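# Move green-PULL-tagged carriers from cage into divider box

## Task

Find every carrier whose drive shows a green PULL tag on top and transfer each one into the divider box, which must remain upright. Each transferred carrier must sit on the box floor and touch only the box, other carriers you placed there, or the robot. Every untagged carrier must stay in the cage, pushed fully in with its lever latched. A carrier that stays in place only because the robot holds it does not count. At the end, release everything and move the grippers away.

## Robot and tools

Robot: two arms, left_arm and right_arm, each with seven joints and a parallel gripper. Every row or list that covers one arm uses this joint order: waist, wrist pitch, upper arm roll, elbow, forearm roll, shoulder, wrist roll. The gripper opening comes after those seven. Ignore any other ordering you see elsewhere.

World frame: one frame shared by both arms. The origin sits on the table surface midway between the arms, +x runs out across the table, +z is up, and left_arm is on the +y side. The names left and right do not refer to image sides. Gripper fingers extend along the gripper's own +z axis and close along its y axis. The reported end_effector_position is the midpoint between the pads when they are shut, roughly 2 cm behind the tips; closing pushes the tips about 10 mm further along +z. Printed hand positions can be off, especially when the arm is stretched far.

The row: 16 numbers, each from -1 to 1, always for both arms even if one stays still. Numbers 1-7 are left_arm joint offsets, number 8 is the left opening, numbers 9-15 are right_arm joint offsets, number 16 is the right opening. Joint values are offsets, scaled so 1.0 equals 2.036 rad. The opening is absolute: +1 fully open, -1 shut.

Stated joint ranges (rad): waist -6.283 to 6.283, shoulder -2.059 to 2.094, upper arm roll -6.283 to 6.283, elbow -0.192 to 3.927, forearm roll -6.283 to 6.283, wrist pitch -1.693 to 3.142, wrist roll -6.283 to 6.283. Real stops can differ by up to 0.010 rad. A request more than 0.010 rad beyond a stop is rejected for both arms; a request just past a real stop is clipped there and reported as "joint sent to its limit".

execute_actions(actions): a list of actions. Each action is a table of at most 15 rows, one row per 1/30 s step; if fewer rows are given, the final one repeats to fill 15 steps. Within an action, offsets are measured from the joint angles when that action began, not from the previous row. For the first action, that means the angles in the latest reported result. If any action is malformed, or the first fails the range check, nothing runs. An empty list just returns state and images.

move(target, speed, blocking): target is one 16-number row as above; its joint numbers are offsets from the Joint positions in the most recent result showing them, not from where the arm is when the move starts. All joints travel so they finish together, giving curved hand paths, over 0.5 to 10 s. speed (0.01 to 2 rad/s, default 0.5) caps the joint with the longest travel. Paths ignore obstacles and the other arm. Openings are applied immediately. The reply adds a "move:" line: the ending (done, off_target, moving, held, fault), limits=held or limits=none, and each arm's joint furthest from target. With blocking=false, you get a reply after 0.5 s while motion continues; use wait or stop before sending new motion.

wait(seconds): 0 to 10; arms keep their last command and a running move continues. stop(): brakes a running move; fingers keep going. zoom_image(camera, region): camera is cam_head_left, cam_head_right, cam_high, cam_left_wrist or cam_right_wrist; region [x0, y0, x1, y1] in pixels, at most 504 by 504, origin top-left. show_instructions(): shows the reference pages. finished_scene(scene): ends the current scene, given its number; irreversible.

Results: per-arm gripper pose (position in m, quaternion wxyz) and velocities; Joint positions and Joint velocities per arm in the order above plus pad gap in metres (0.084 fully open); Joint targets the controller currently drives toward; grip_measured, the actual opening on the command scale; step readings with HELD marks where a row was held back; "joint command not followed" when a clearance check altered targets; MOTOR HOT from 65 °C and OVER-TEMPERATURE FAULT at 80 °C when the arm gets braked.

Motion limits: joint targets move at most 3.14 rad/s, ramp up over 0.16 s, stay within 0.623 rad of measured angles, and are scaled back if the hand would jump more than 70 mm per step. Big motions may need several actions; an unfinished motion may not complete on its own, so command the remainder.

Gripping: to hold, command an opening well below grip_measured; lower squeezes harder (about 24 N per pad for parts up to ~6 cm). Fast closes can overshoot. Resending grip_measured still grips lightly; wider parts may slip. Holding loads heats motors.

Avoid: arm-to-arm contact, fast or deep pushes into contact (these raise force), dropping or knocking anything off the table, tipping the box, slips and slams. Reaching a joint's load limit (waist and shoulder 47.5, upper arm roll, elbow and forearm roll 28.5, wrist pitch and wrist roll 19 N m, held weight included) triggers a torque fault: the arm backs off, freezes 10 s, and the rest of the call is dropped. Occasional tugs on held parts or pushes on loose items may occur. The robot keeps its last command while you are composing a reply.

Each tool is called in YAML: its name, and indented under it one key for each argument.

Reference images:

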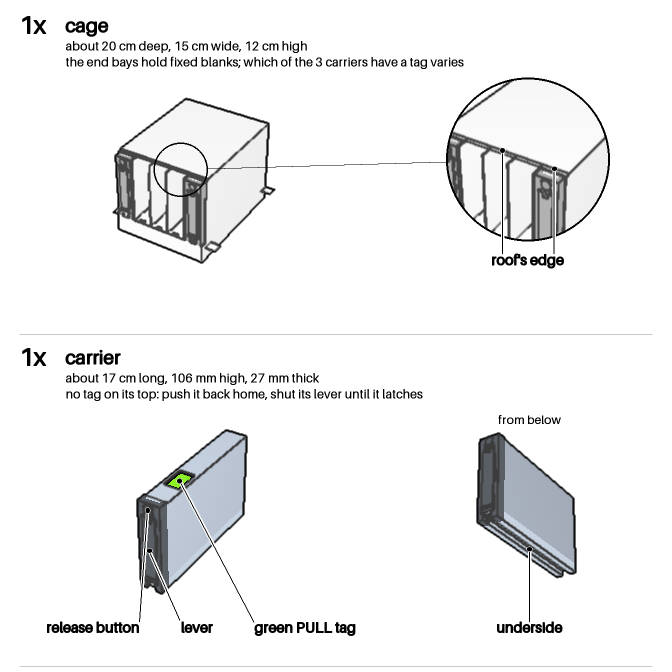

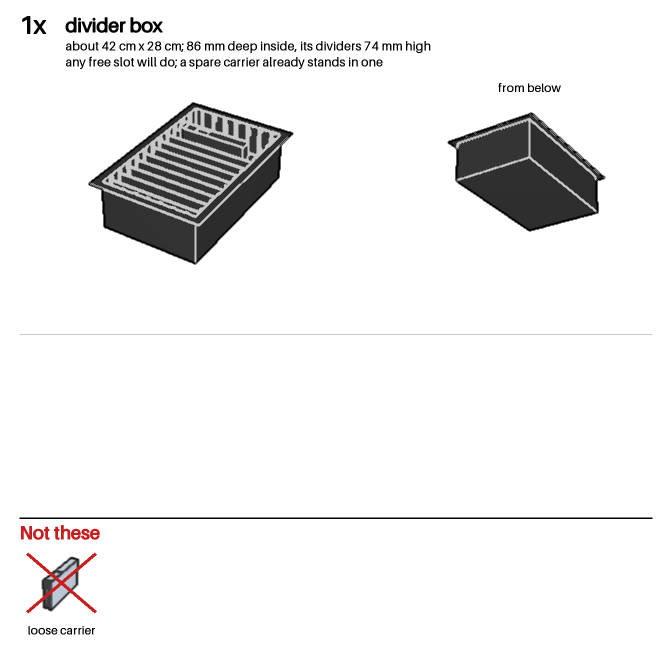

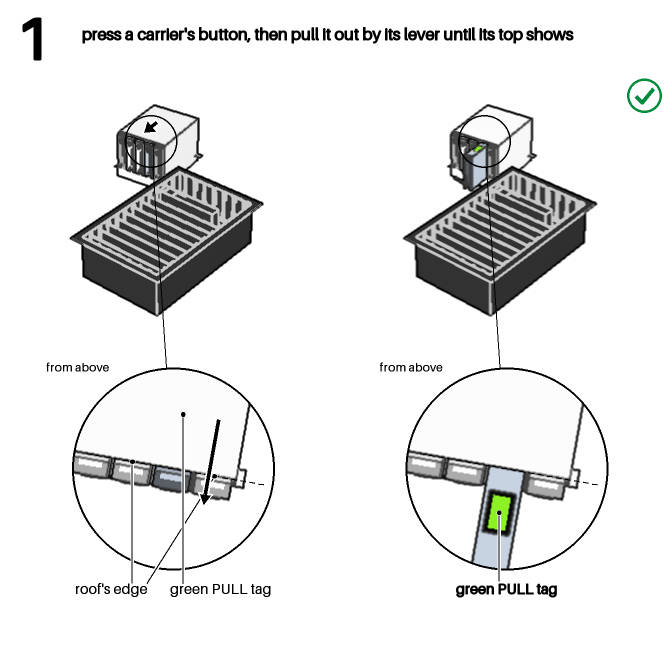

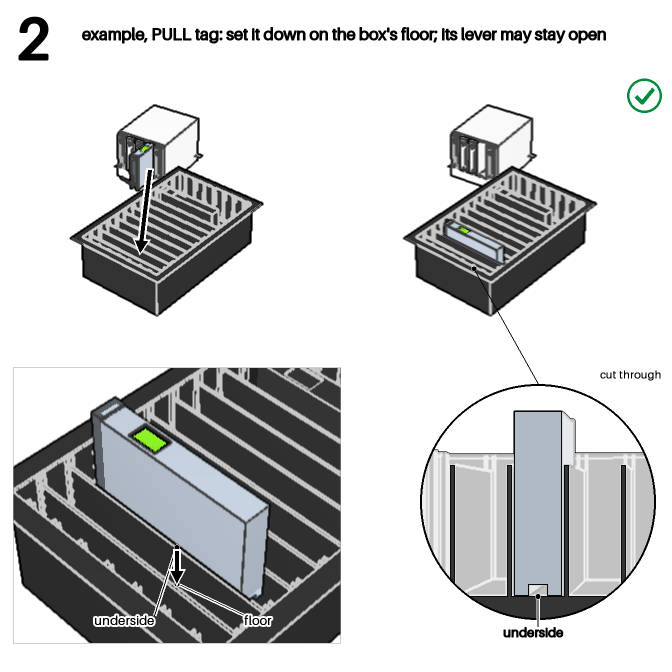

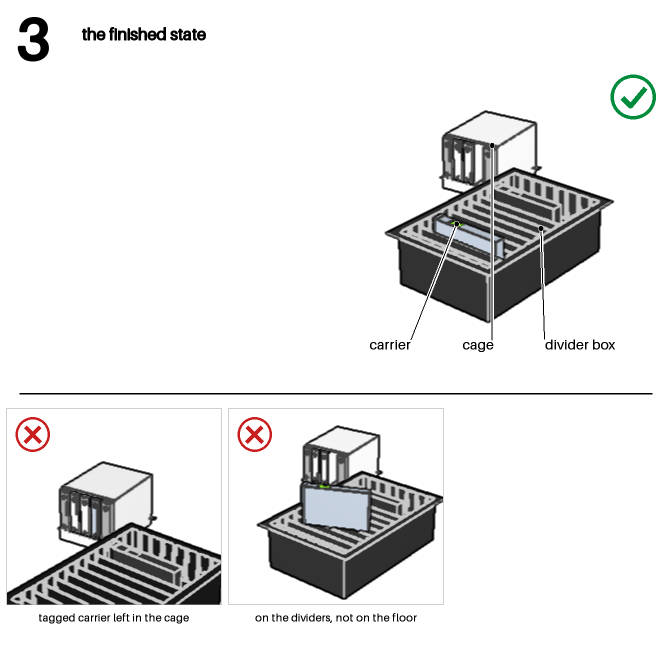

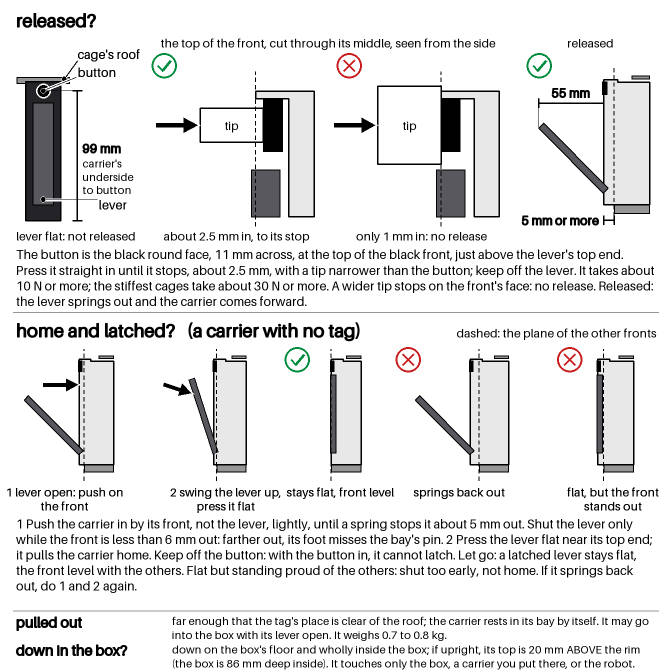

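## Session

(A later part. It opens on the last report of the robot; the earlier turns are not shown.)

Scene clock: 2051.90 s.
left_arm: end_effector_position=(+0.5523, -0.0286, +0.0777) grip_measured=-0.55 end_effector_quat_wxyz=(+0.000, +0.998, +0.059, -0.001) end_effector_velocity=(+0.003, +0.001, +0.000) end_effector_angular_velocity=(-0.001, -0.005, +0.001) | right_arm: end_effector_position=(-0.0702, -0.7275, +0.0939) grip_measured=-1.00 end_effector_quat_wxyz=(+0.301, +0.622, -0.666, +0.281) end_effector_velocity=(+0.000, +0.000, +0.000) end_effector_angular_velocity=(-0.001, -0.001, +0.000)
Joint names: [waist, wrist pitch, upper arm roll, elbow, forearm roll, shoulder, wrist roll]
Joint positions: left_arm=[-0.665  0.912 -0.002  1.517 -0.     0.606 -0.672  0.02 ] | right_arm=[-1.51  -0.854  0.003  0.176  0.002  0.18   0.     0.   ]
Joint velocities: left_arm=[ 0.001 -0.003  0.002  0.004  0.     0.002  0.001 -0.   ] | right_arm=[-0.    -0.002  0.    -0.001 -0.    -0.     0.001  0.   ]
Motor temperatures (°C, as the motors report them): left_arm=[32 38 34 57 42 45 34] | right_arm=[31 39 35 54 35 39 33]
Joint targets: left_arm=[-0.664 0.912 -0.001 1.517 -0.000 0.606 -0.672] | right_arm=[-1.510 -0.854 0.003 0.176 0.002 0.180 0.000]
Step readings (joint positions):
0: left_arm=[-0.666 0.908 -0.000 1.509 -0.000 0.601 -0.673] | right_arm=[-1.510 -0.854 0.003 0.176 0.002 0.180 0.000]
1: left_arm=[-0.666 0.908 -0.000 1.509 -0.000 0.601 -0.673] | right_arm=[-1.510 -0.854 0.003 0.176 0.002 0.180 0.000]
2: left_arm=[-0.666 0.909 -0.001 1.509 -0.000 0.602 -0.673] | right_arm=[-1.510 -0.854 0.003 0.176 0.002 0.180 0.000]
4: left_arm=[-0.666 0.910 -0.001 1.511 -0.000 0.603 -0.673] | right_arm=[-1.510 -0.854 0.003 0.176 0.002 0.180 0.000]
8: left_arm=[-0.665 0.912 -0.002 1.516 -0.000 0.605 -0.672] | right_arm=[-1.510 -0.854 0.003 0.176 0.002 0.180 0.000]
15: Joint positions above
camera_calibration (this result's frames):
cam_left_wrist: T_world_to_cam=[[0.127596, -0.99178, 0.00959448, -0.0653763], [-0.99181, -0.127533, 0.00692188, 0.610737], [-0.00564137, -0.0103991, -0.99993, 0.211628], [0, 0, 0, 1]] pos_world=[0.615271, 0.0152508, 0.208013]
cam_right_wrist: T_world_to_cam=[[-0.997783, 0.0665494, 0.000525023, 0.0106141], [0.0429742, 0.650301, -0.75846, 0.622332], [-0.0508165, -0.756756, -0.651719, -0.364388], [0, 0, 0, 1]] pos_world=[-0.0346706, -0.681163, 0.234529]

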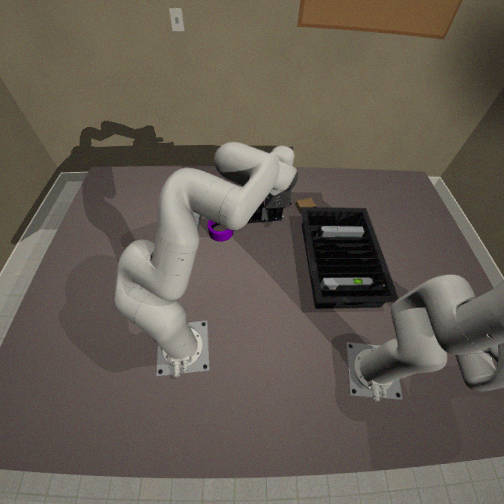

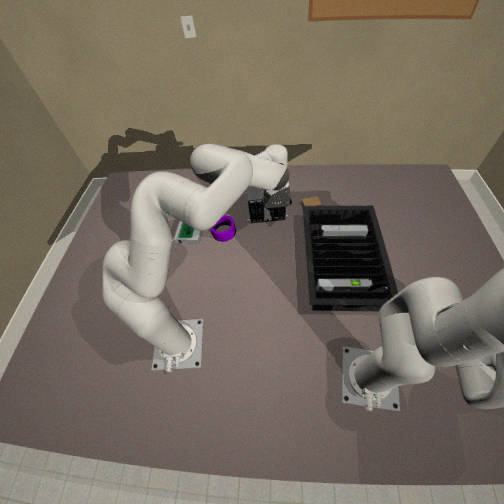

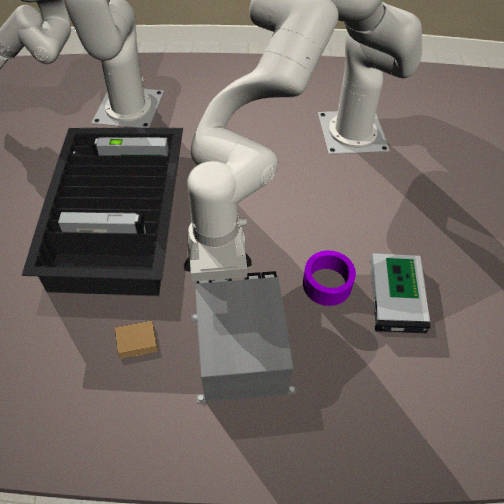

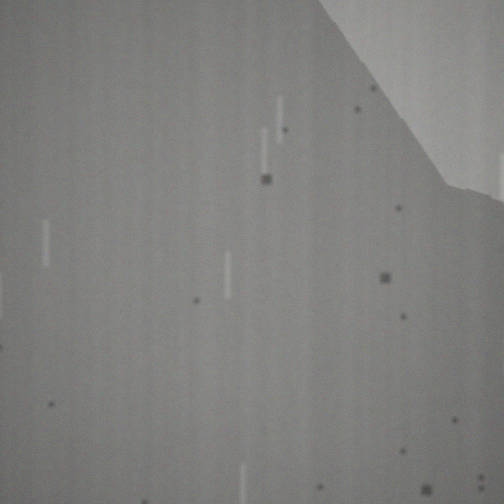

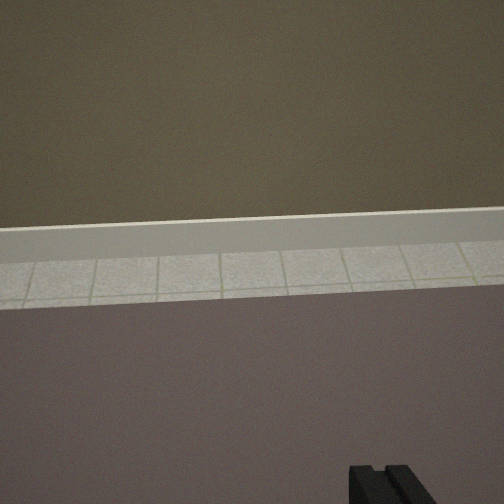

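move:
  target: [-0.01331,-0.02014,0.001,-0.05074,0,-0.03109,-0.01351,-0.53,0,0,0,0,0,0,0,-1]
  speed: 0.12

Scene clock: 2060.20 s.
left_arm: end_effector_position=(+0.5278, -0.0305, +0.0780) grip_measured=-0.55 end_effector_quat_wxyz=(+0.000, +0.998, +0.061, +0.000) end_effector_velocity=(-0.001, -0.001, -0.000) end_effector_angular_velocity=(-0.000, +0.001, -0.002) | right_arm: end_effector_position=(-0.0702, -0.7275, +0.0939) grip_measured=-1.00 end_effector_quat_wxyz=(+0.301, +0.622, -0.666, +0.281) end_effector_velocity=(+0.000, +0.000, -0.000) end_effector_angular_velocity=(+0.001, -0.001, -0.000)
Joint names: [waist, wrist pitch, upper arm roll, elbow, forearm roll, shoulder, wrist roll]
Joint positions: left_arm=[-0.692  0.871  0.     1.414 -0.     0.543 -0.699  0.02 ] | right_arm=[-1.51  -0.854  0.003  0.176  0.002  0.18   0.     0.   ]
Joint velocities: left_arm=[-0.001 -0.001 -0.001 -0.003  0.    -0.001  0.     0.   ] | right_arm=[-0.    -0.     0.001 -0.001  0.     0.     0.001  0.   ]
Motor temperatures (°C, as the motors report them): left_arm=[32 39 35 59 42 46 34] | right_arm=[31 39 35 54 35 39 33]
Joint targets: left_arm=[-0.692 0.871 0.000 1.414 -0.000 0.543 -0.699] | right_arm=[-1.510 -0.854 0.003 0.176 0.002 0.180 0.000]
move: done; limits=none; left_arm: farthest joint: the waist, 0.000 radians from its target (0.028 radians at the start); right_arm: farthest joint: the waist, 0.000 radians from its target (0.000 radians at the start)
camera_calibration (this result's frames):
cam_left_wrist: T_world_to_cam=[[0.129841, -0.991491, 0.00929226, -0.0653002], [-0.991526, -0.129795, 0.00537835, 0.586115], [-0.0041265, -0.00991185, -0.999942, 0.211012], [0, 0, 0, 1]] pos_world=[0.590498, 0.0134218, 0.208454]
cam_right_wrist: T_world_to_cam=[[-0.997783, 0.0665492, 0.00052515, 0.0106139], [0.042974, 0.650301, -0.75846, 0.622332], [-0.0508164, -0.756756, -0.651719, -0.364388], [0, 0, 0, 1]] pos_world=[-0.0346706, -0.681163, 0.234529]

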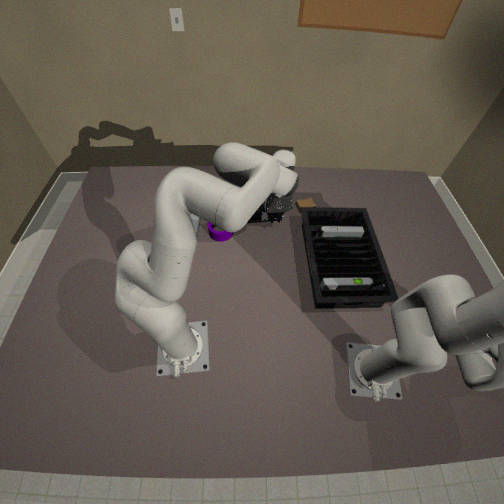

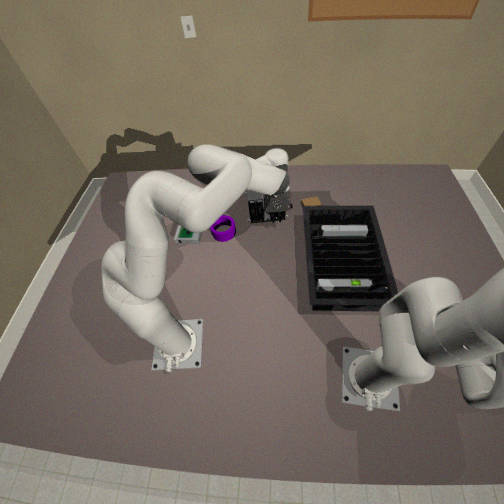

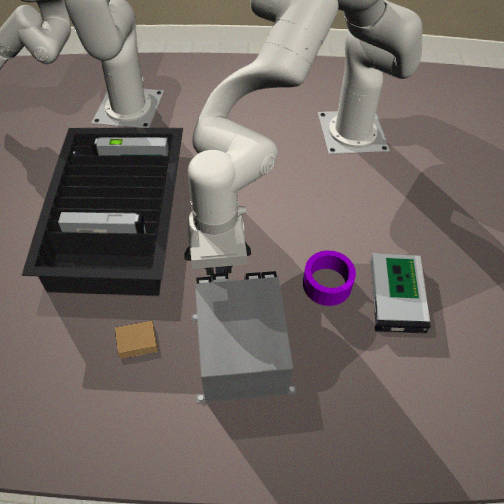

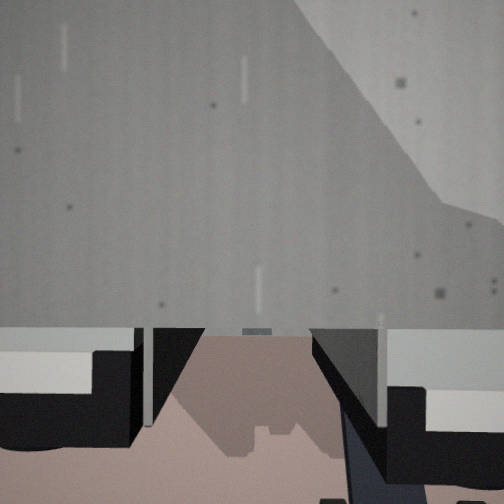

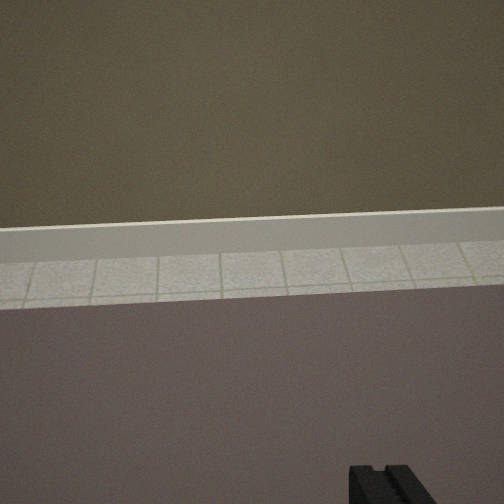

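move:
  target: [-0.02407,-0.0278,0,-0.07412,0,-0.04632,-0.02426,-0.53,0,0,0,0,0,0,0,-1]
  speed: 0.15

Scene clock: 2066.10 s.
left_arm: end_effector_position=(+0.4862, -0.0355, +0.0781) grip_measured=-0.55 end_effector_quat_wxyz=(+0.000, +0.998, +0.061, +0.000) end_effector_velocity=(-0.001, -0.000, -0.000) end_effector_angular_velocity=(-0.000, +0.000, -0.001) | right_arm: end_effector_position=(-0.0702, -0.7275, +0.0939) grip_measured=-1.00 end_effector_quat_wxyz=(+0.301, +0.622, -0.666, +0.281) end_effector_velocity=(+0.000, -0.000, +0.000) end_effector_angular_velocity=(+0.000, -0.001, +0.001)
Joint names: [waist, wrist pitch, upper arm roll, elbow, forearm roll, shoulder, wrist roll]
Joint positions: left_arm=[-0.741  0.815  0.001  1.264 -0.     0.449 -0.748  0.02 ] | right_arm=[-1.51  -0.854  0.003  0.176  0.002  0.18   0.     0.   ]
Joint velocities: left_arm=[ 0.    -0.001 -0.001 -0.002  0.    -0.001 -0.001  0.   ] | right_arm=[ 0.001  0.001 -0.     0.001 -0.     0.     0.001  0.   ]
Motor temperatures (°C, as the motors report them): left_arm=[32 38 35 58 42 46 34] | right_arm=[31 39 35 54 35 39 33]
Joint targets: left_arm=[-0.741 0.814 0.000 1.263 -0.000 0.449 -0.748] | right_arm=[-1.510 -0.854 0.003 0.176 0.002 0.180 0.000]
move: done; limits=none; left_arm: farthest joint: the upper arm roll, 0.001 radians from its target (0.000 radians at the start); right_arm: farthest joint: the waist, 0.000 radians from its target (0.000 radians at the start)
camera_calibration (this result's frames):
cam_left_wrist: T_world_to_cam=[[0.130405, -0.991417, 0.00929806, -0.0651269], [-0.991452, -0.130359, 0.00535948, 0.544118], [-0.00410139, -0.00991749, -0.999942, 0.210876], [0, 0, 0, 1]] pos_world=[0.548824, 0.00845413, 0.208553]
cam_right_wrist: T_world_to_cam=[[-0.997783, 0.0665492, 0.000525151, 0.0106139], [0.042974, 0.650301, -0.75846, 0.622332], [-0.0508164, -0.756756, -0.651719, -0.364388], [0, 0, 0, 1]] pos_world=[-0.0346706, -0.681162, 0.234529]

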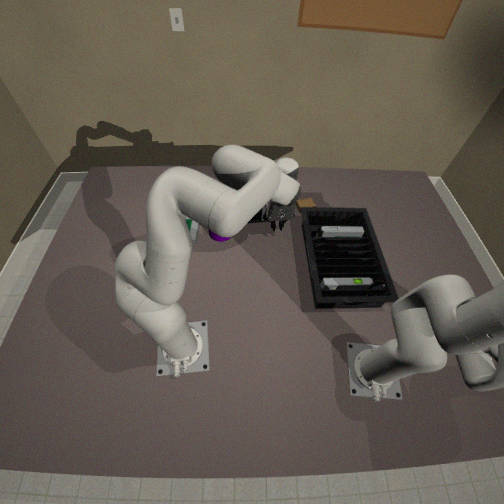

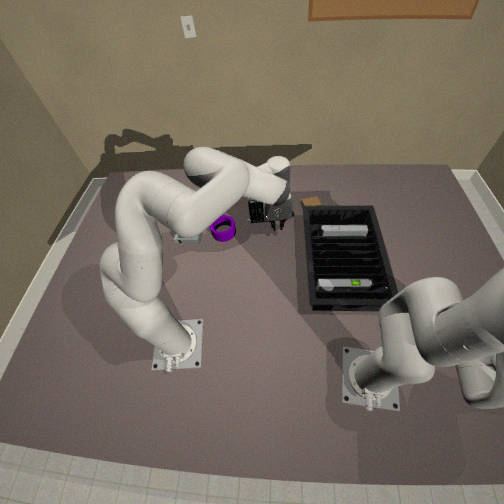

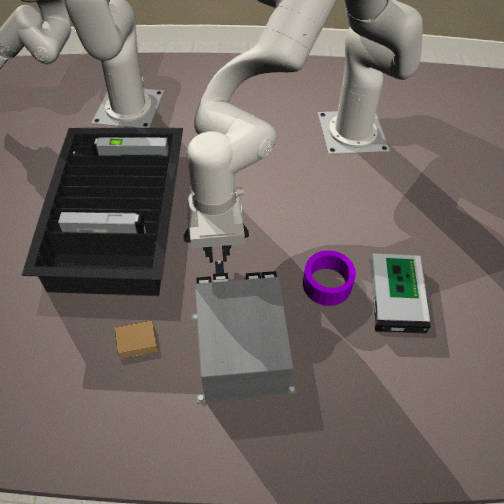

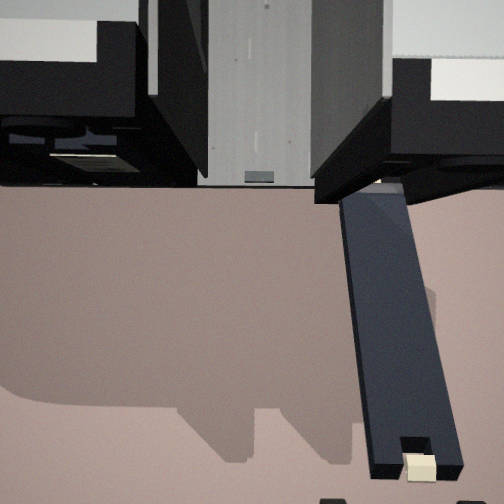

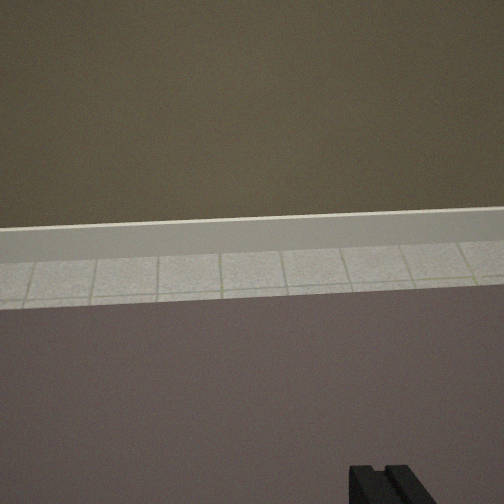

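move:
  target: [0.00928,0.00609,-0.0005,-0.01753,0,-0.02362,0.00909,-0.55,0,0,0,0,0,0,0,-1]
  speed: 0.12

Scene clock: 2079.57 s.
left_arm: end_effector_position=(+0.4839, -0.0221, +0.0898) grip_measured=-0.57 end_effector_quat_wxyz=(+0.000, +0.998, +0.061, -0.000) end_effector_velocity=(+0.000, +0.000, +0.001) end_effector_angular_velocity=(-0.001, -0.001, -0.001) | right_arm: end_effector_position=(-0.0702, -0.7275, +0.0939) grip_measured=-1.00 end_effector_quat_wxyz=(+0.301, +0.622, -0.666, +0.281) end_effector_velocity=(+0.000, -0.000, +0.000) end_effector_angular_velocity=(-0.001, -0.000, +0.002)
Joint names: [waist, wrist pitch, upper arm roll, elbow, forearm roll, shoulder, wrist roll]
Joint positions: left_arm=[-0.722  0.827 -0.001  1.228 -0.     0.401 -0.73   0.019] | right_arm=[-1.51  -0.854  0.003  0.176  0.002  0.18   0.     0.   ]
Joint velocities: left_arm=[ 0.001  0.001  0.    -0.    -0.    -0.003  0.002 -0.   ] | right_arm=[ 0.    -0.001  0.    -0.    -0.001 -0.     0.     0.   ]
Motor temperatures (°C, as the motors report them): left_arm=[32 38 34 57 42 45 34] | right_arm=[31 39 35 54 35 39 33]
Joint targets: left_arm=[-0.722 0.827 -0.000 1.228 -0.000 0.401 -0.730] | right_arm=[-1.510 -0.854 0.003 0.176 0.002 0.180 0.000]
move: done; limits=none; left_arm: farthest joint: the upper arm roll, 0.001 radians from its target (0.000 radians at the start); right_arm: farthest joint: the waist, 0.000 radians from its target (0.000 radians at the start)
camera_calibration (this result's frames):
cam_left_wrist: T_world_to_cam=[[0.129671, -0.991512, 0.00950051, -0.0513423], [-0.991547, -0.12962, 0.00584172, 0.543565], [-0.00456068, -0.0101777, -0.999938, 0.222912], [0, 0, 0, 1]] pos_world=[0.546644, 0.021819, 0.22021]
cam_right_wrist: T_world_to_cam=[[-0.997783, 0.0665494, 0.000525099, 0.0106141], [0.0429742, 0.650301, -0.75846, 0.622332], [-0.0508165, -0.756756, -0.651719, -0.364388], [0, 0, 0, 1]] pos_world=[-0.0346706, -0.681162, 0.234529]

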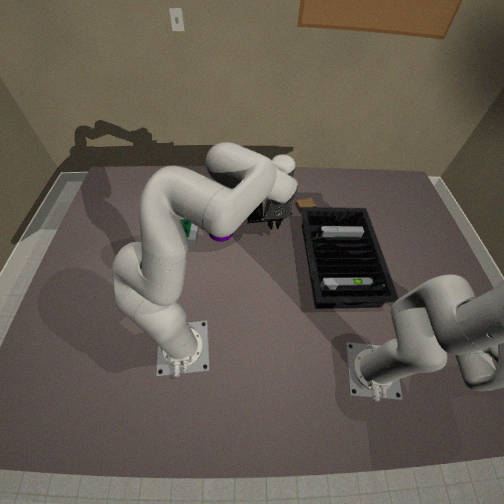

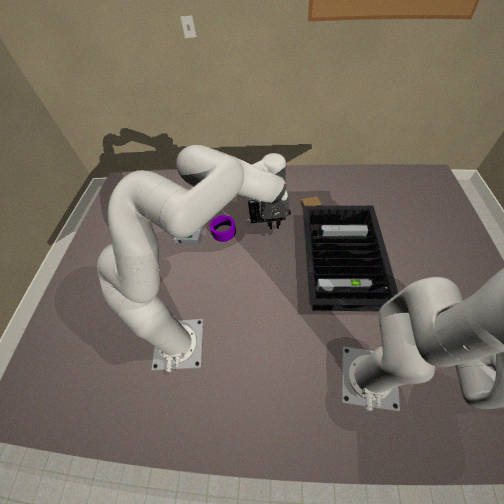

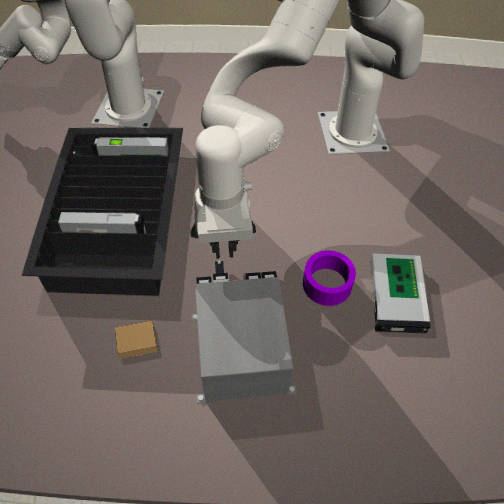

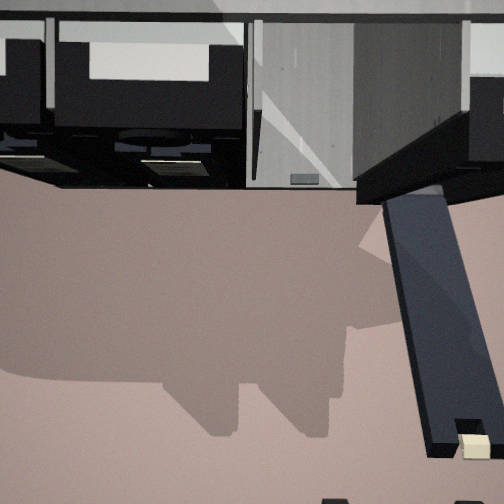

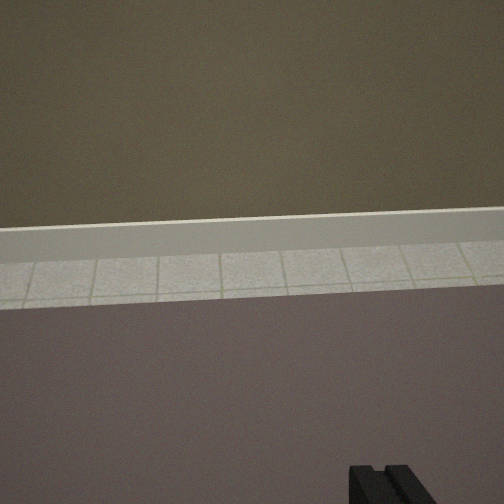

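move:
  target: [0.01842,0.01984,0.0005,0.05516,0,0.03531,0.01871,-0.55,0,0,0,0,0,0,0,-1]
  speed: 0.08

move:
  target: [0.01591,0.0213,0,0.05683,0,0.03556,0.01591,-0.55,0,0,0,0,0,0,0,-1]
  speed: 0.06

Scene clock: 2087.87 s.
left_arm: end_effector_position=(+0.5158, -0.0180, +0.0899) grip_measured=-0.57 end_effector_quat_wxyz=(+0.000, +0.998, +0.061, -0.000) end_effector_velocity=(+0.001, +0.001, -0.000) end_effector_angular_velocity=(+0.001, -0.000, +0.001) | right_arm: end_effector_position=(-0.0702, -0.7275, +0.0939) grip_measured=-1.00 end_effector_quat_wxyz=(+0.301, +0.622, -0.666, +0.281) end_effector_velocity=(-0.000, -0.000, +0.000) end_effector_angular_velocity=(-0.000, +0.000, +0.000)
Joint names: [waist, wrist pitch, upper arm roll, elbow, forearm roll, shoulder, wrist roll]
Joint positions: left_arm=[-0.685  0.867  0.     1.34  -0.     0.473 -0.692  0.019] | right_arm=[-1.51  -0.854  0.003  0.176  0.002  0.18   0.     0.   ]
Joint velocities: left_arm=[0.002 0.    0.001 0.002 0.    0.002 0.001 0.   ] | right_arm=[-0.002  0.001  0.     0.001 -0.002 -0.    -0.     0.   ]
Motor temperatures (°C, as the motors report them): left_arm=[32 38 34 57 42 45 34] | right_arm=[31 39 35 54 35 39 33]
Joint targets: left_arm=[-0.684 0.867 0.000 1.340 -0.000 0.473 -0.692] | right_arm=[-1.510 -0.854 0.003 0.176 0.002 0.180 0.000]
move: done; limits=none; left_arm: farthest joint: the waist, 0.000 radians from its target (0.037 radians at the start); right_arm: farthest joint: the waist, 0.000 radians from its target (0.000 radians at the start)
camera_calibration (this result's frames):
cam_left_wrist: T_world_to_cam=[[0.129694, -0.991511, 0.00928433, -0.0514005], [-0.991544, -0.129646, 0.00563764, 0.575761], [-0.00438611, -0.009937, -0.999941, 0.223134], [0, 0, 0, 1]] pos_world=[0.578538, 0.0258983, 0.220352]
cam_right_wrist: T_world_to_cam=[[-0.997783, 0.0665494, 0.000525092, 0.010614], [0.0429742, 0.650301, -0.75846, 0.622332], [-0.0508165, -0.756756, -0.651719, -0.364388], [0, 0, 0, 1]] pos_world=[-0.0346706, -0.681162, 0.234529]

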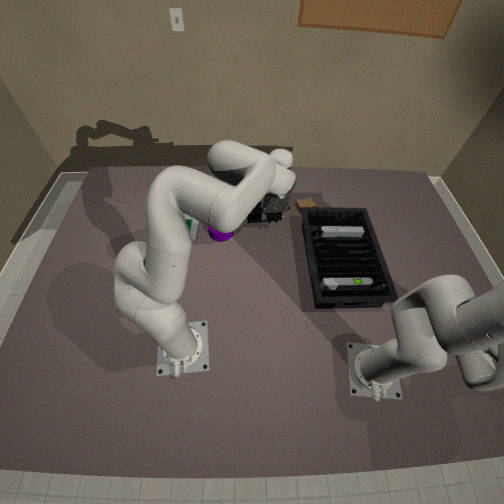

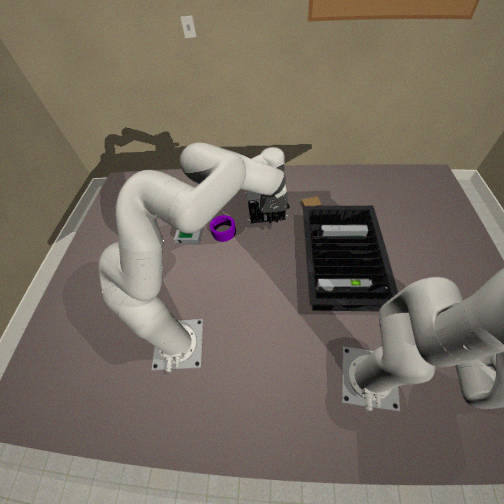

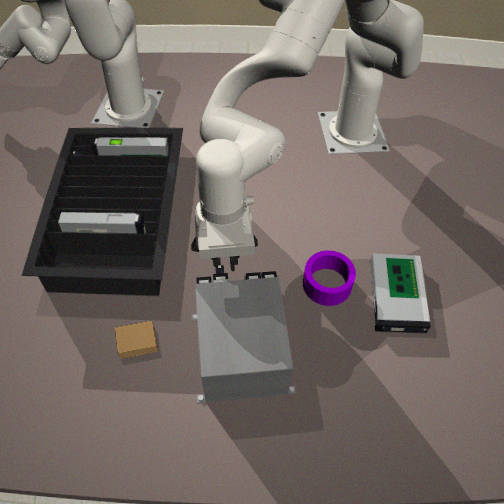

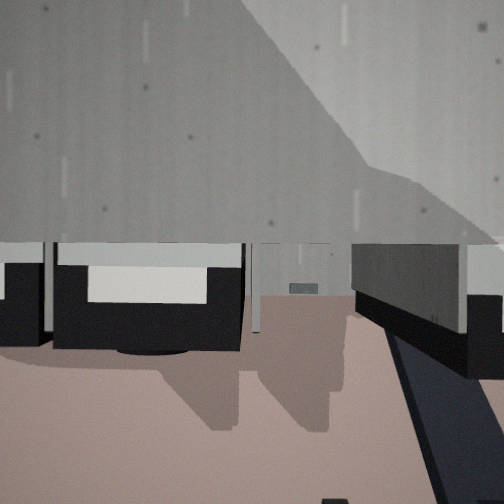

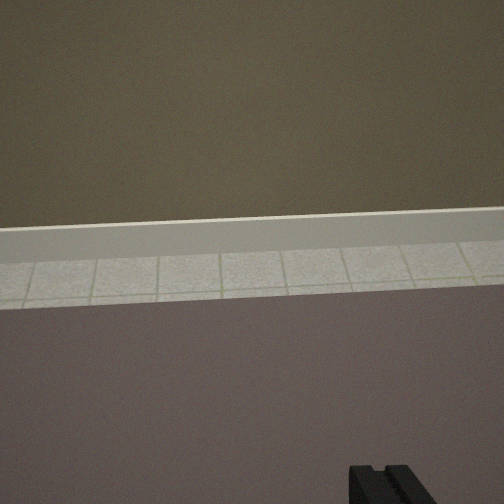

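Scene clock: 2090.17 s.
left_arm: end_effector_position=(+0.5455, -0.0145, +0.0899) grip_measured=-0.57 end_effector_quat_wxyz=(+0.000, +0.998, +0.061, -0.000) end_effector_velocity=(-0.000, +0.000, -0.001) end_effector_angular_velocity=(+0.001, +0.002, -0.001) | right_arm: end_effector_position=(-0.0702, -0.7275, +0.0939) grip_measured=-1.00 end_effector_quat_wxyz=(+0.301, +0.622, -0.666, +0.281) end_effector_velocity=(+0.000, -0.000, -0.000) end_effector_angular_velocity=(+0.000, -0.000, +0.000)
Joint names: [waist, wrist pitch, upper arm roll, elbow, forearm roll, shoulder, wrist roll]
Joint positions: left_arm=[-0.652  0.91   0.     1.455 -0.     0.545 -0.66   0.019] | right_arm=[-1.51  -0.854  0.003  0.176  0.002  0.18   0.     0.   ]
Joint velocities: left_arm=[ 0.001  0.003 -0.001  0.002  0.     0.002  0.001  0.   ] | right_arm=[ 0.     0.001 -0.     0.    -0.001 -0.     0.001  0.   ]
Motor temperatures (°C, as the motors report them): left_arm=[32 38 34 57 42 45 34] | right_arm=[31 39 35 54 35 39 33]
Joint targets: left_arm=[-0.652 0.911 0.000 1.456 -0.000 0.545 -0.660] | right_arm=[-1.510 -0.854 0.003 0.176 0.002 0.180 0.000]
move: done; limits=none; left_arm: farthest joint: the waist, 0.000 radians from its target (0.032 radians at the start); right_arm: farthest joint: the waist, 0.000 radians from its target (0.000 radians at the start)
camera_calibration (this result's frames):
cam_left_wrist: T_world_to_cam=[[0.129622, -0.99152, 0.00928752, -0.0516668], [-0.991554, -0.129574, 0.00565712, 0.605664], [-0.00440573, -0.00994236, -0.999941, 0.223312], [0, 0, 0, 1]] pos_world=[0.608229, 0.0294698, 0.220352]
cam_right_wrist: T_world_to_cam=[[-0.997783, 0.0665492, 0.000525108, 0.010614], [0.042974, 0.650301, -0.75846, 0.622332], [-0.0508164, -0.756756, -0.65172, -0.364388], [0, 0, 0, 1]] pos_world=[-0.0346706, -0.681162, 0.234529]

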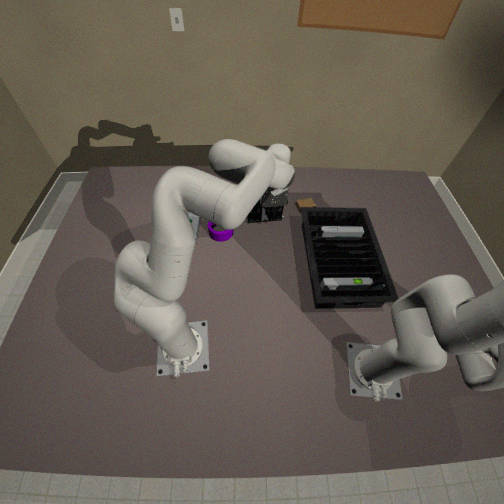

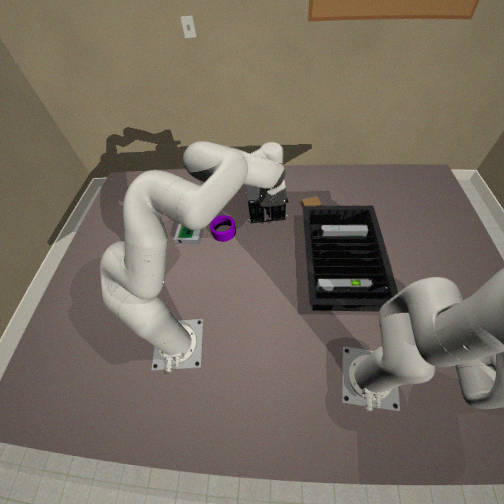

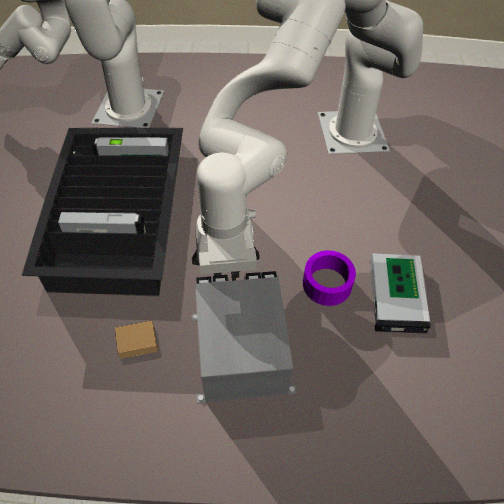

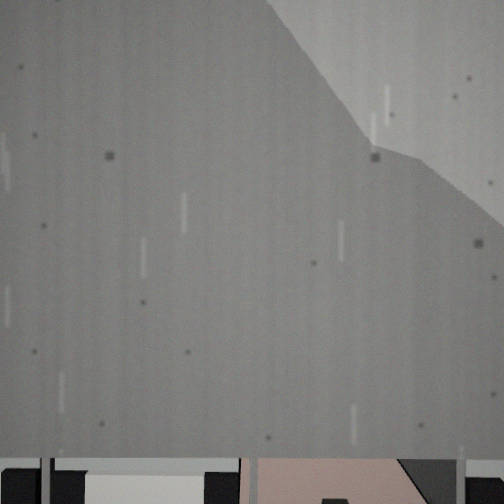

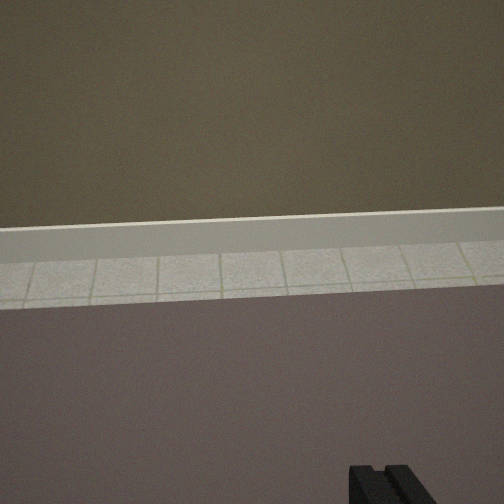

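move:
  target: [0.00742,0.01218,0,0.03114,0,0.01896,0.00771,-0.55,0,0,0,0,0,0,0,-1]
  speed: 0.03

Scene clock: 2095.80 s.
left_arm: end_effector_position=(+0.5566, -0.0143, +0.0892) grip_measured=-0.57 end_effector_quat_wxyz=(-0.001, +0.998, +0.058, -0.005) end_effector_velocity=(+0.000, -0.000, +0.000) end_effector_angular_velocity=(-0.001, +0.002, +0.001) | right_arm: end_effector_position=(-0.0702, -0.7275, +0.0939) grip_measured=-1.00 end_effector_quat_wxyz=(+0.301, +0.622, -0.666, +0.281) end_effector_velocity=(+0.001, +0.000, -0.000) end_effector_angular_velocity=(+0.001, +0.000, +0.002)
Joint names: [waist, wrist pitch, upper arm roll, elbow, forearm roll, shoulder, wrist roll]
Joint positions: left_arm=[-0.638  0.944 -0.004  1.518 -0.001  0.584 -0.644  0.019] | right_arm=[-1.51  -0.854  0.003  0.176  0.002  0.18   0.     0.   ]
Joint velocities: left_arm=[ 0.004  0.004 -0.005  0.004  0.002  0.002 -0.001  0.   ] | right_arm=[ 0.001  0.001  0.    -0.    -0.001 -0.    -0.001  0.   ]
Motor temperatures (°C, as the motors report them): left_arm=[32 38 35 58 42 46 34] | right_arm=[31 39 35 54 35 39 33]
Joint targets: left_arm=[-0.637 0.935 0.000 1.519 -0.000 0.584 -0.644] | right_arm=[-1.510 -0.854 0.003 0.176 0.002 0.180 0.000]
move: done; limits=none; left_arm: farthest joint: the wrist pitch, 0.010 radians from its target (0.024 radians at the start); right_arm: farthest joint: the waist, 0.000 radians from its target (0.000 radians at the start)
camera_calibration (this result's frames):
cam_left_wrist: T_world_to_cam=[[0.124655, -0.992184, 0.00559128, -0.0498984], [-0.992098, -0.124559, 0.0150435, 0.616258], [-0.0142294, -0.00742234, -0.999871, 0.228096], [0, 0, 0, 1]] pos_world=[0.620854, 0.0289452, 0.219075]
cam_right_wrist: T_world_to_cam=[[-0.997783, 0.0665492, 0.000525105, 0.010614], [0.042974, 0.650301, -0.75846, 0.622332], [-0.0508163, -0.756756, -0.65172, -0.364388], [0, 0, 0, 1]] pos_world=[-0.0346705, -0.681162, 0.234529]

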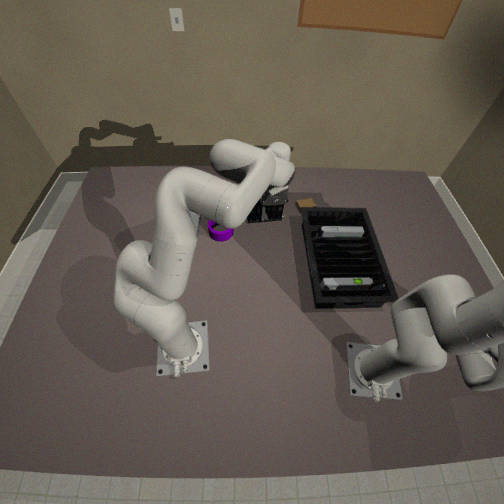

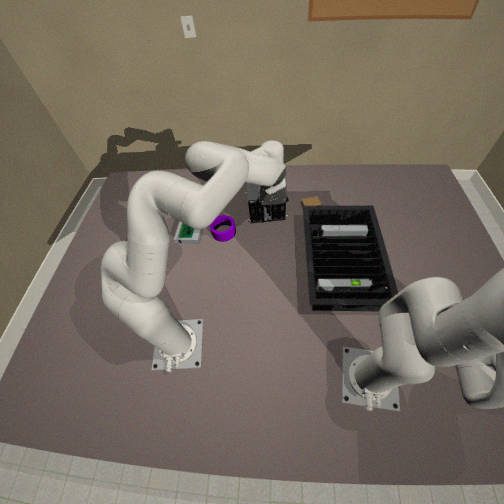

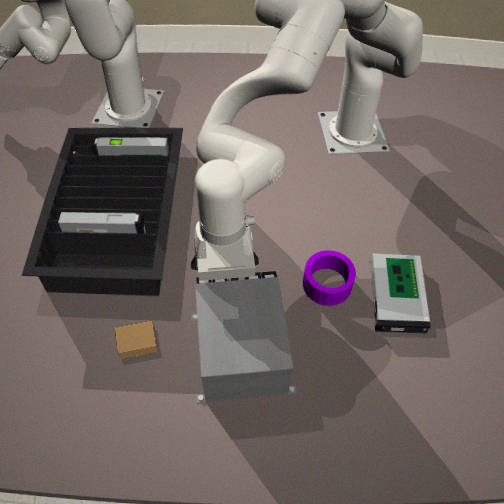

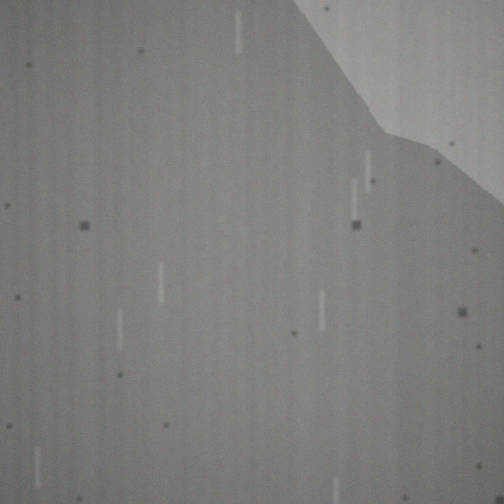

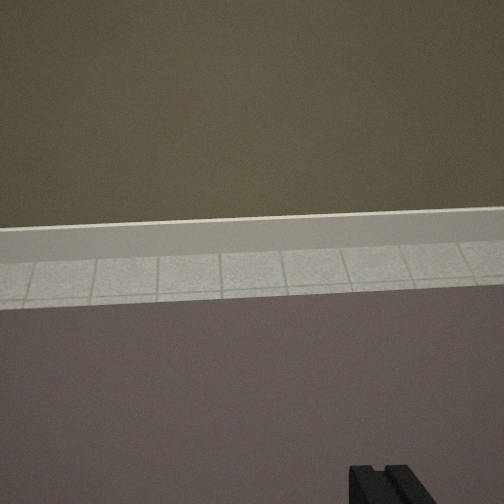

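move:
  target: [-0.04131,-0.05727,0.002,-0.14229,0.0005,-0.08993,-0.042,-0.55,0,0,0,0,0,0,0,-1]
  speed: 0.2

Scene clock: 2101.23 s.
left_arm: end_effector_position=(+0.4842, -0.0220, +0.0903) grip_measured=-0.57 end_effector_quat_wxyz=(+0.000, +0.998, +0.060, +0.000) end_effector_velocity=(-0.002, -0.001, -0.000) end_effector_angular_velocity=(-0.001, +0.000, -0.002) | right_arm: end_effector_position=(-0.0702, -0.7275, +0.0939) grip_measured=-1.00 end_effector_quat_wxyz=(+0.301, +0.622, -0.666, +0.281) end_effector_velocity=(+0.000, -0.001, +0.000) end_effector_angular_velocity=(-0.001, -0.001, -0.001)
Joint names: [waist, wrist pitch, upper arm roll, elbow, forearm roll, shoulder, wrist roll]
Joint positions: left_arm=[-0.722  0.828 -0.     1.229  0.     0.401 -0.729  0.019] | right_arm=[-1.51  -0.854  0.003  0.176  0.002  0.18   0.     0.   ]
Joint velocities: left_arm=[-0.002 -0.002 -0.002 -0.004  0.    -0.002 -0.001 -0.   ] | right_arm=[ 0.001  0.001 -0.     0.001  0.001 -0.     0.001  0.   ]
Motor temperatures (°C, as the motors report them): left_arm=[33 40 36 61 42 46 34] | right_arm=[31 39 35 54 35 39 33]
Joint targets: left_arm=[-0.722 0.828 -0.000 1.229 0.000 0.401 -0.729] | right_arm=[-1.510 -0.854 0.003 0.176 0.002 0.180 0.000]
move: done; limits=none; left_arm: farthest joint: the elbow, 0.001 radians from its target (0.290 radians at the start); right_arm: farthest joint: the waist, 0.000 radians from its target (0.000 radians at the start)
camera_calibration (this result's frames):
cam_left_wrist: T_world_to_cam=[[0.128897, -0.991615, 0.009188, -0.0508368], [-0.99165, -0.128854, 0.00519059, 0.544043], [-0.00396316, -0.00978033, -0.999944, 0.223087], [0, 0, 0, 1]] pos_world=[0.546937, 0.0218733, 0.220718]
cam_right_wrist: T_world_to_cam=[[-0.997783, 0.0665494, 0.000525072, 0.0106141], [0.0429742, 0.650301, -0.75846, 0.622332], [-0.0508165, -0.756756, -0.65172, -0.364388], [0, 0, 0, 1]] pos_world=[-0.0346706, -0.681162, 0.234529]

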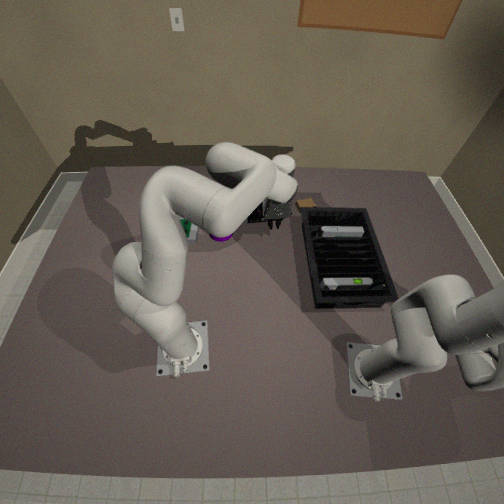

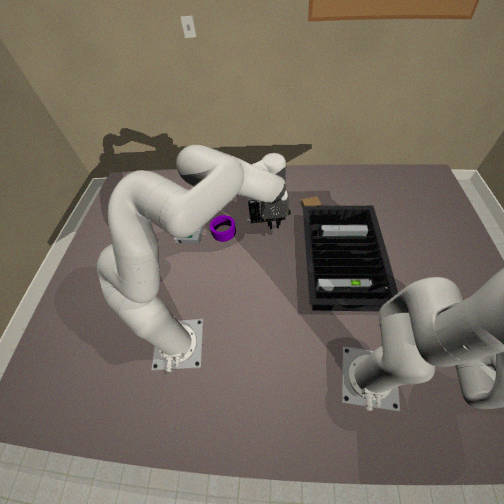

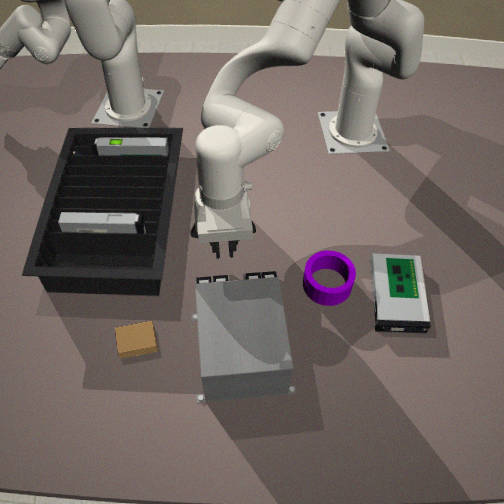

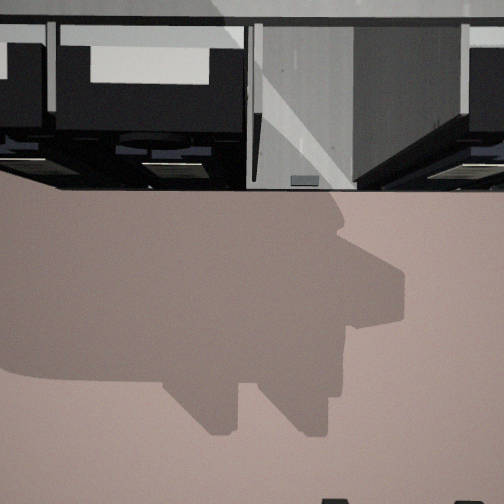

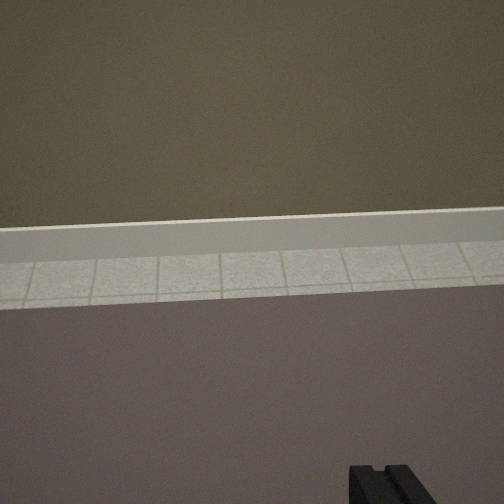

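zoom_image:
  camera: "cam_high"
  region: [180,250,300,300]

Region (180, 250, 300, 300) of cam_high's 504x504 image, scaled by 4.200, with more detail than that image has; it fills the top 210 rows of this view, and the rest is white.

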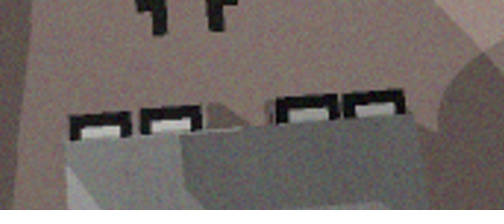

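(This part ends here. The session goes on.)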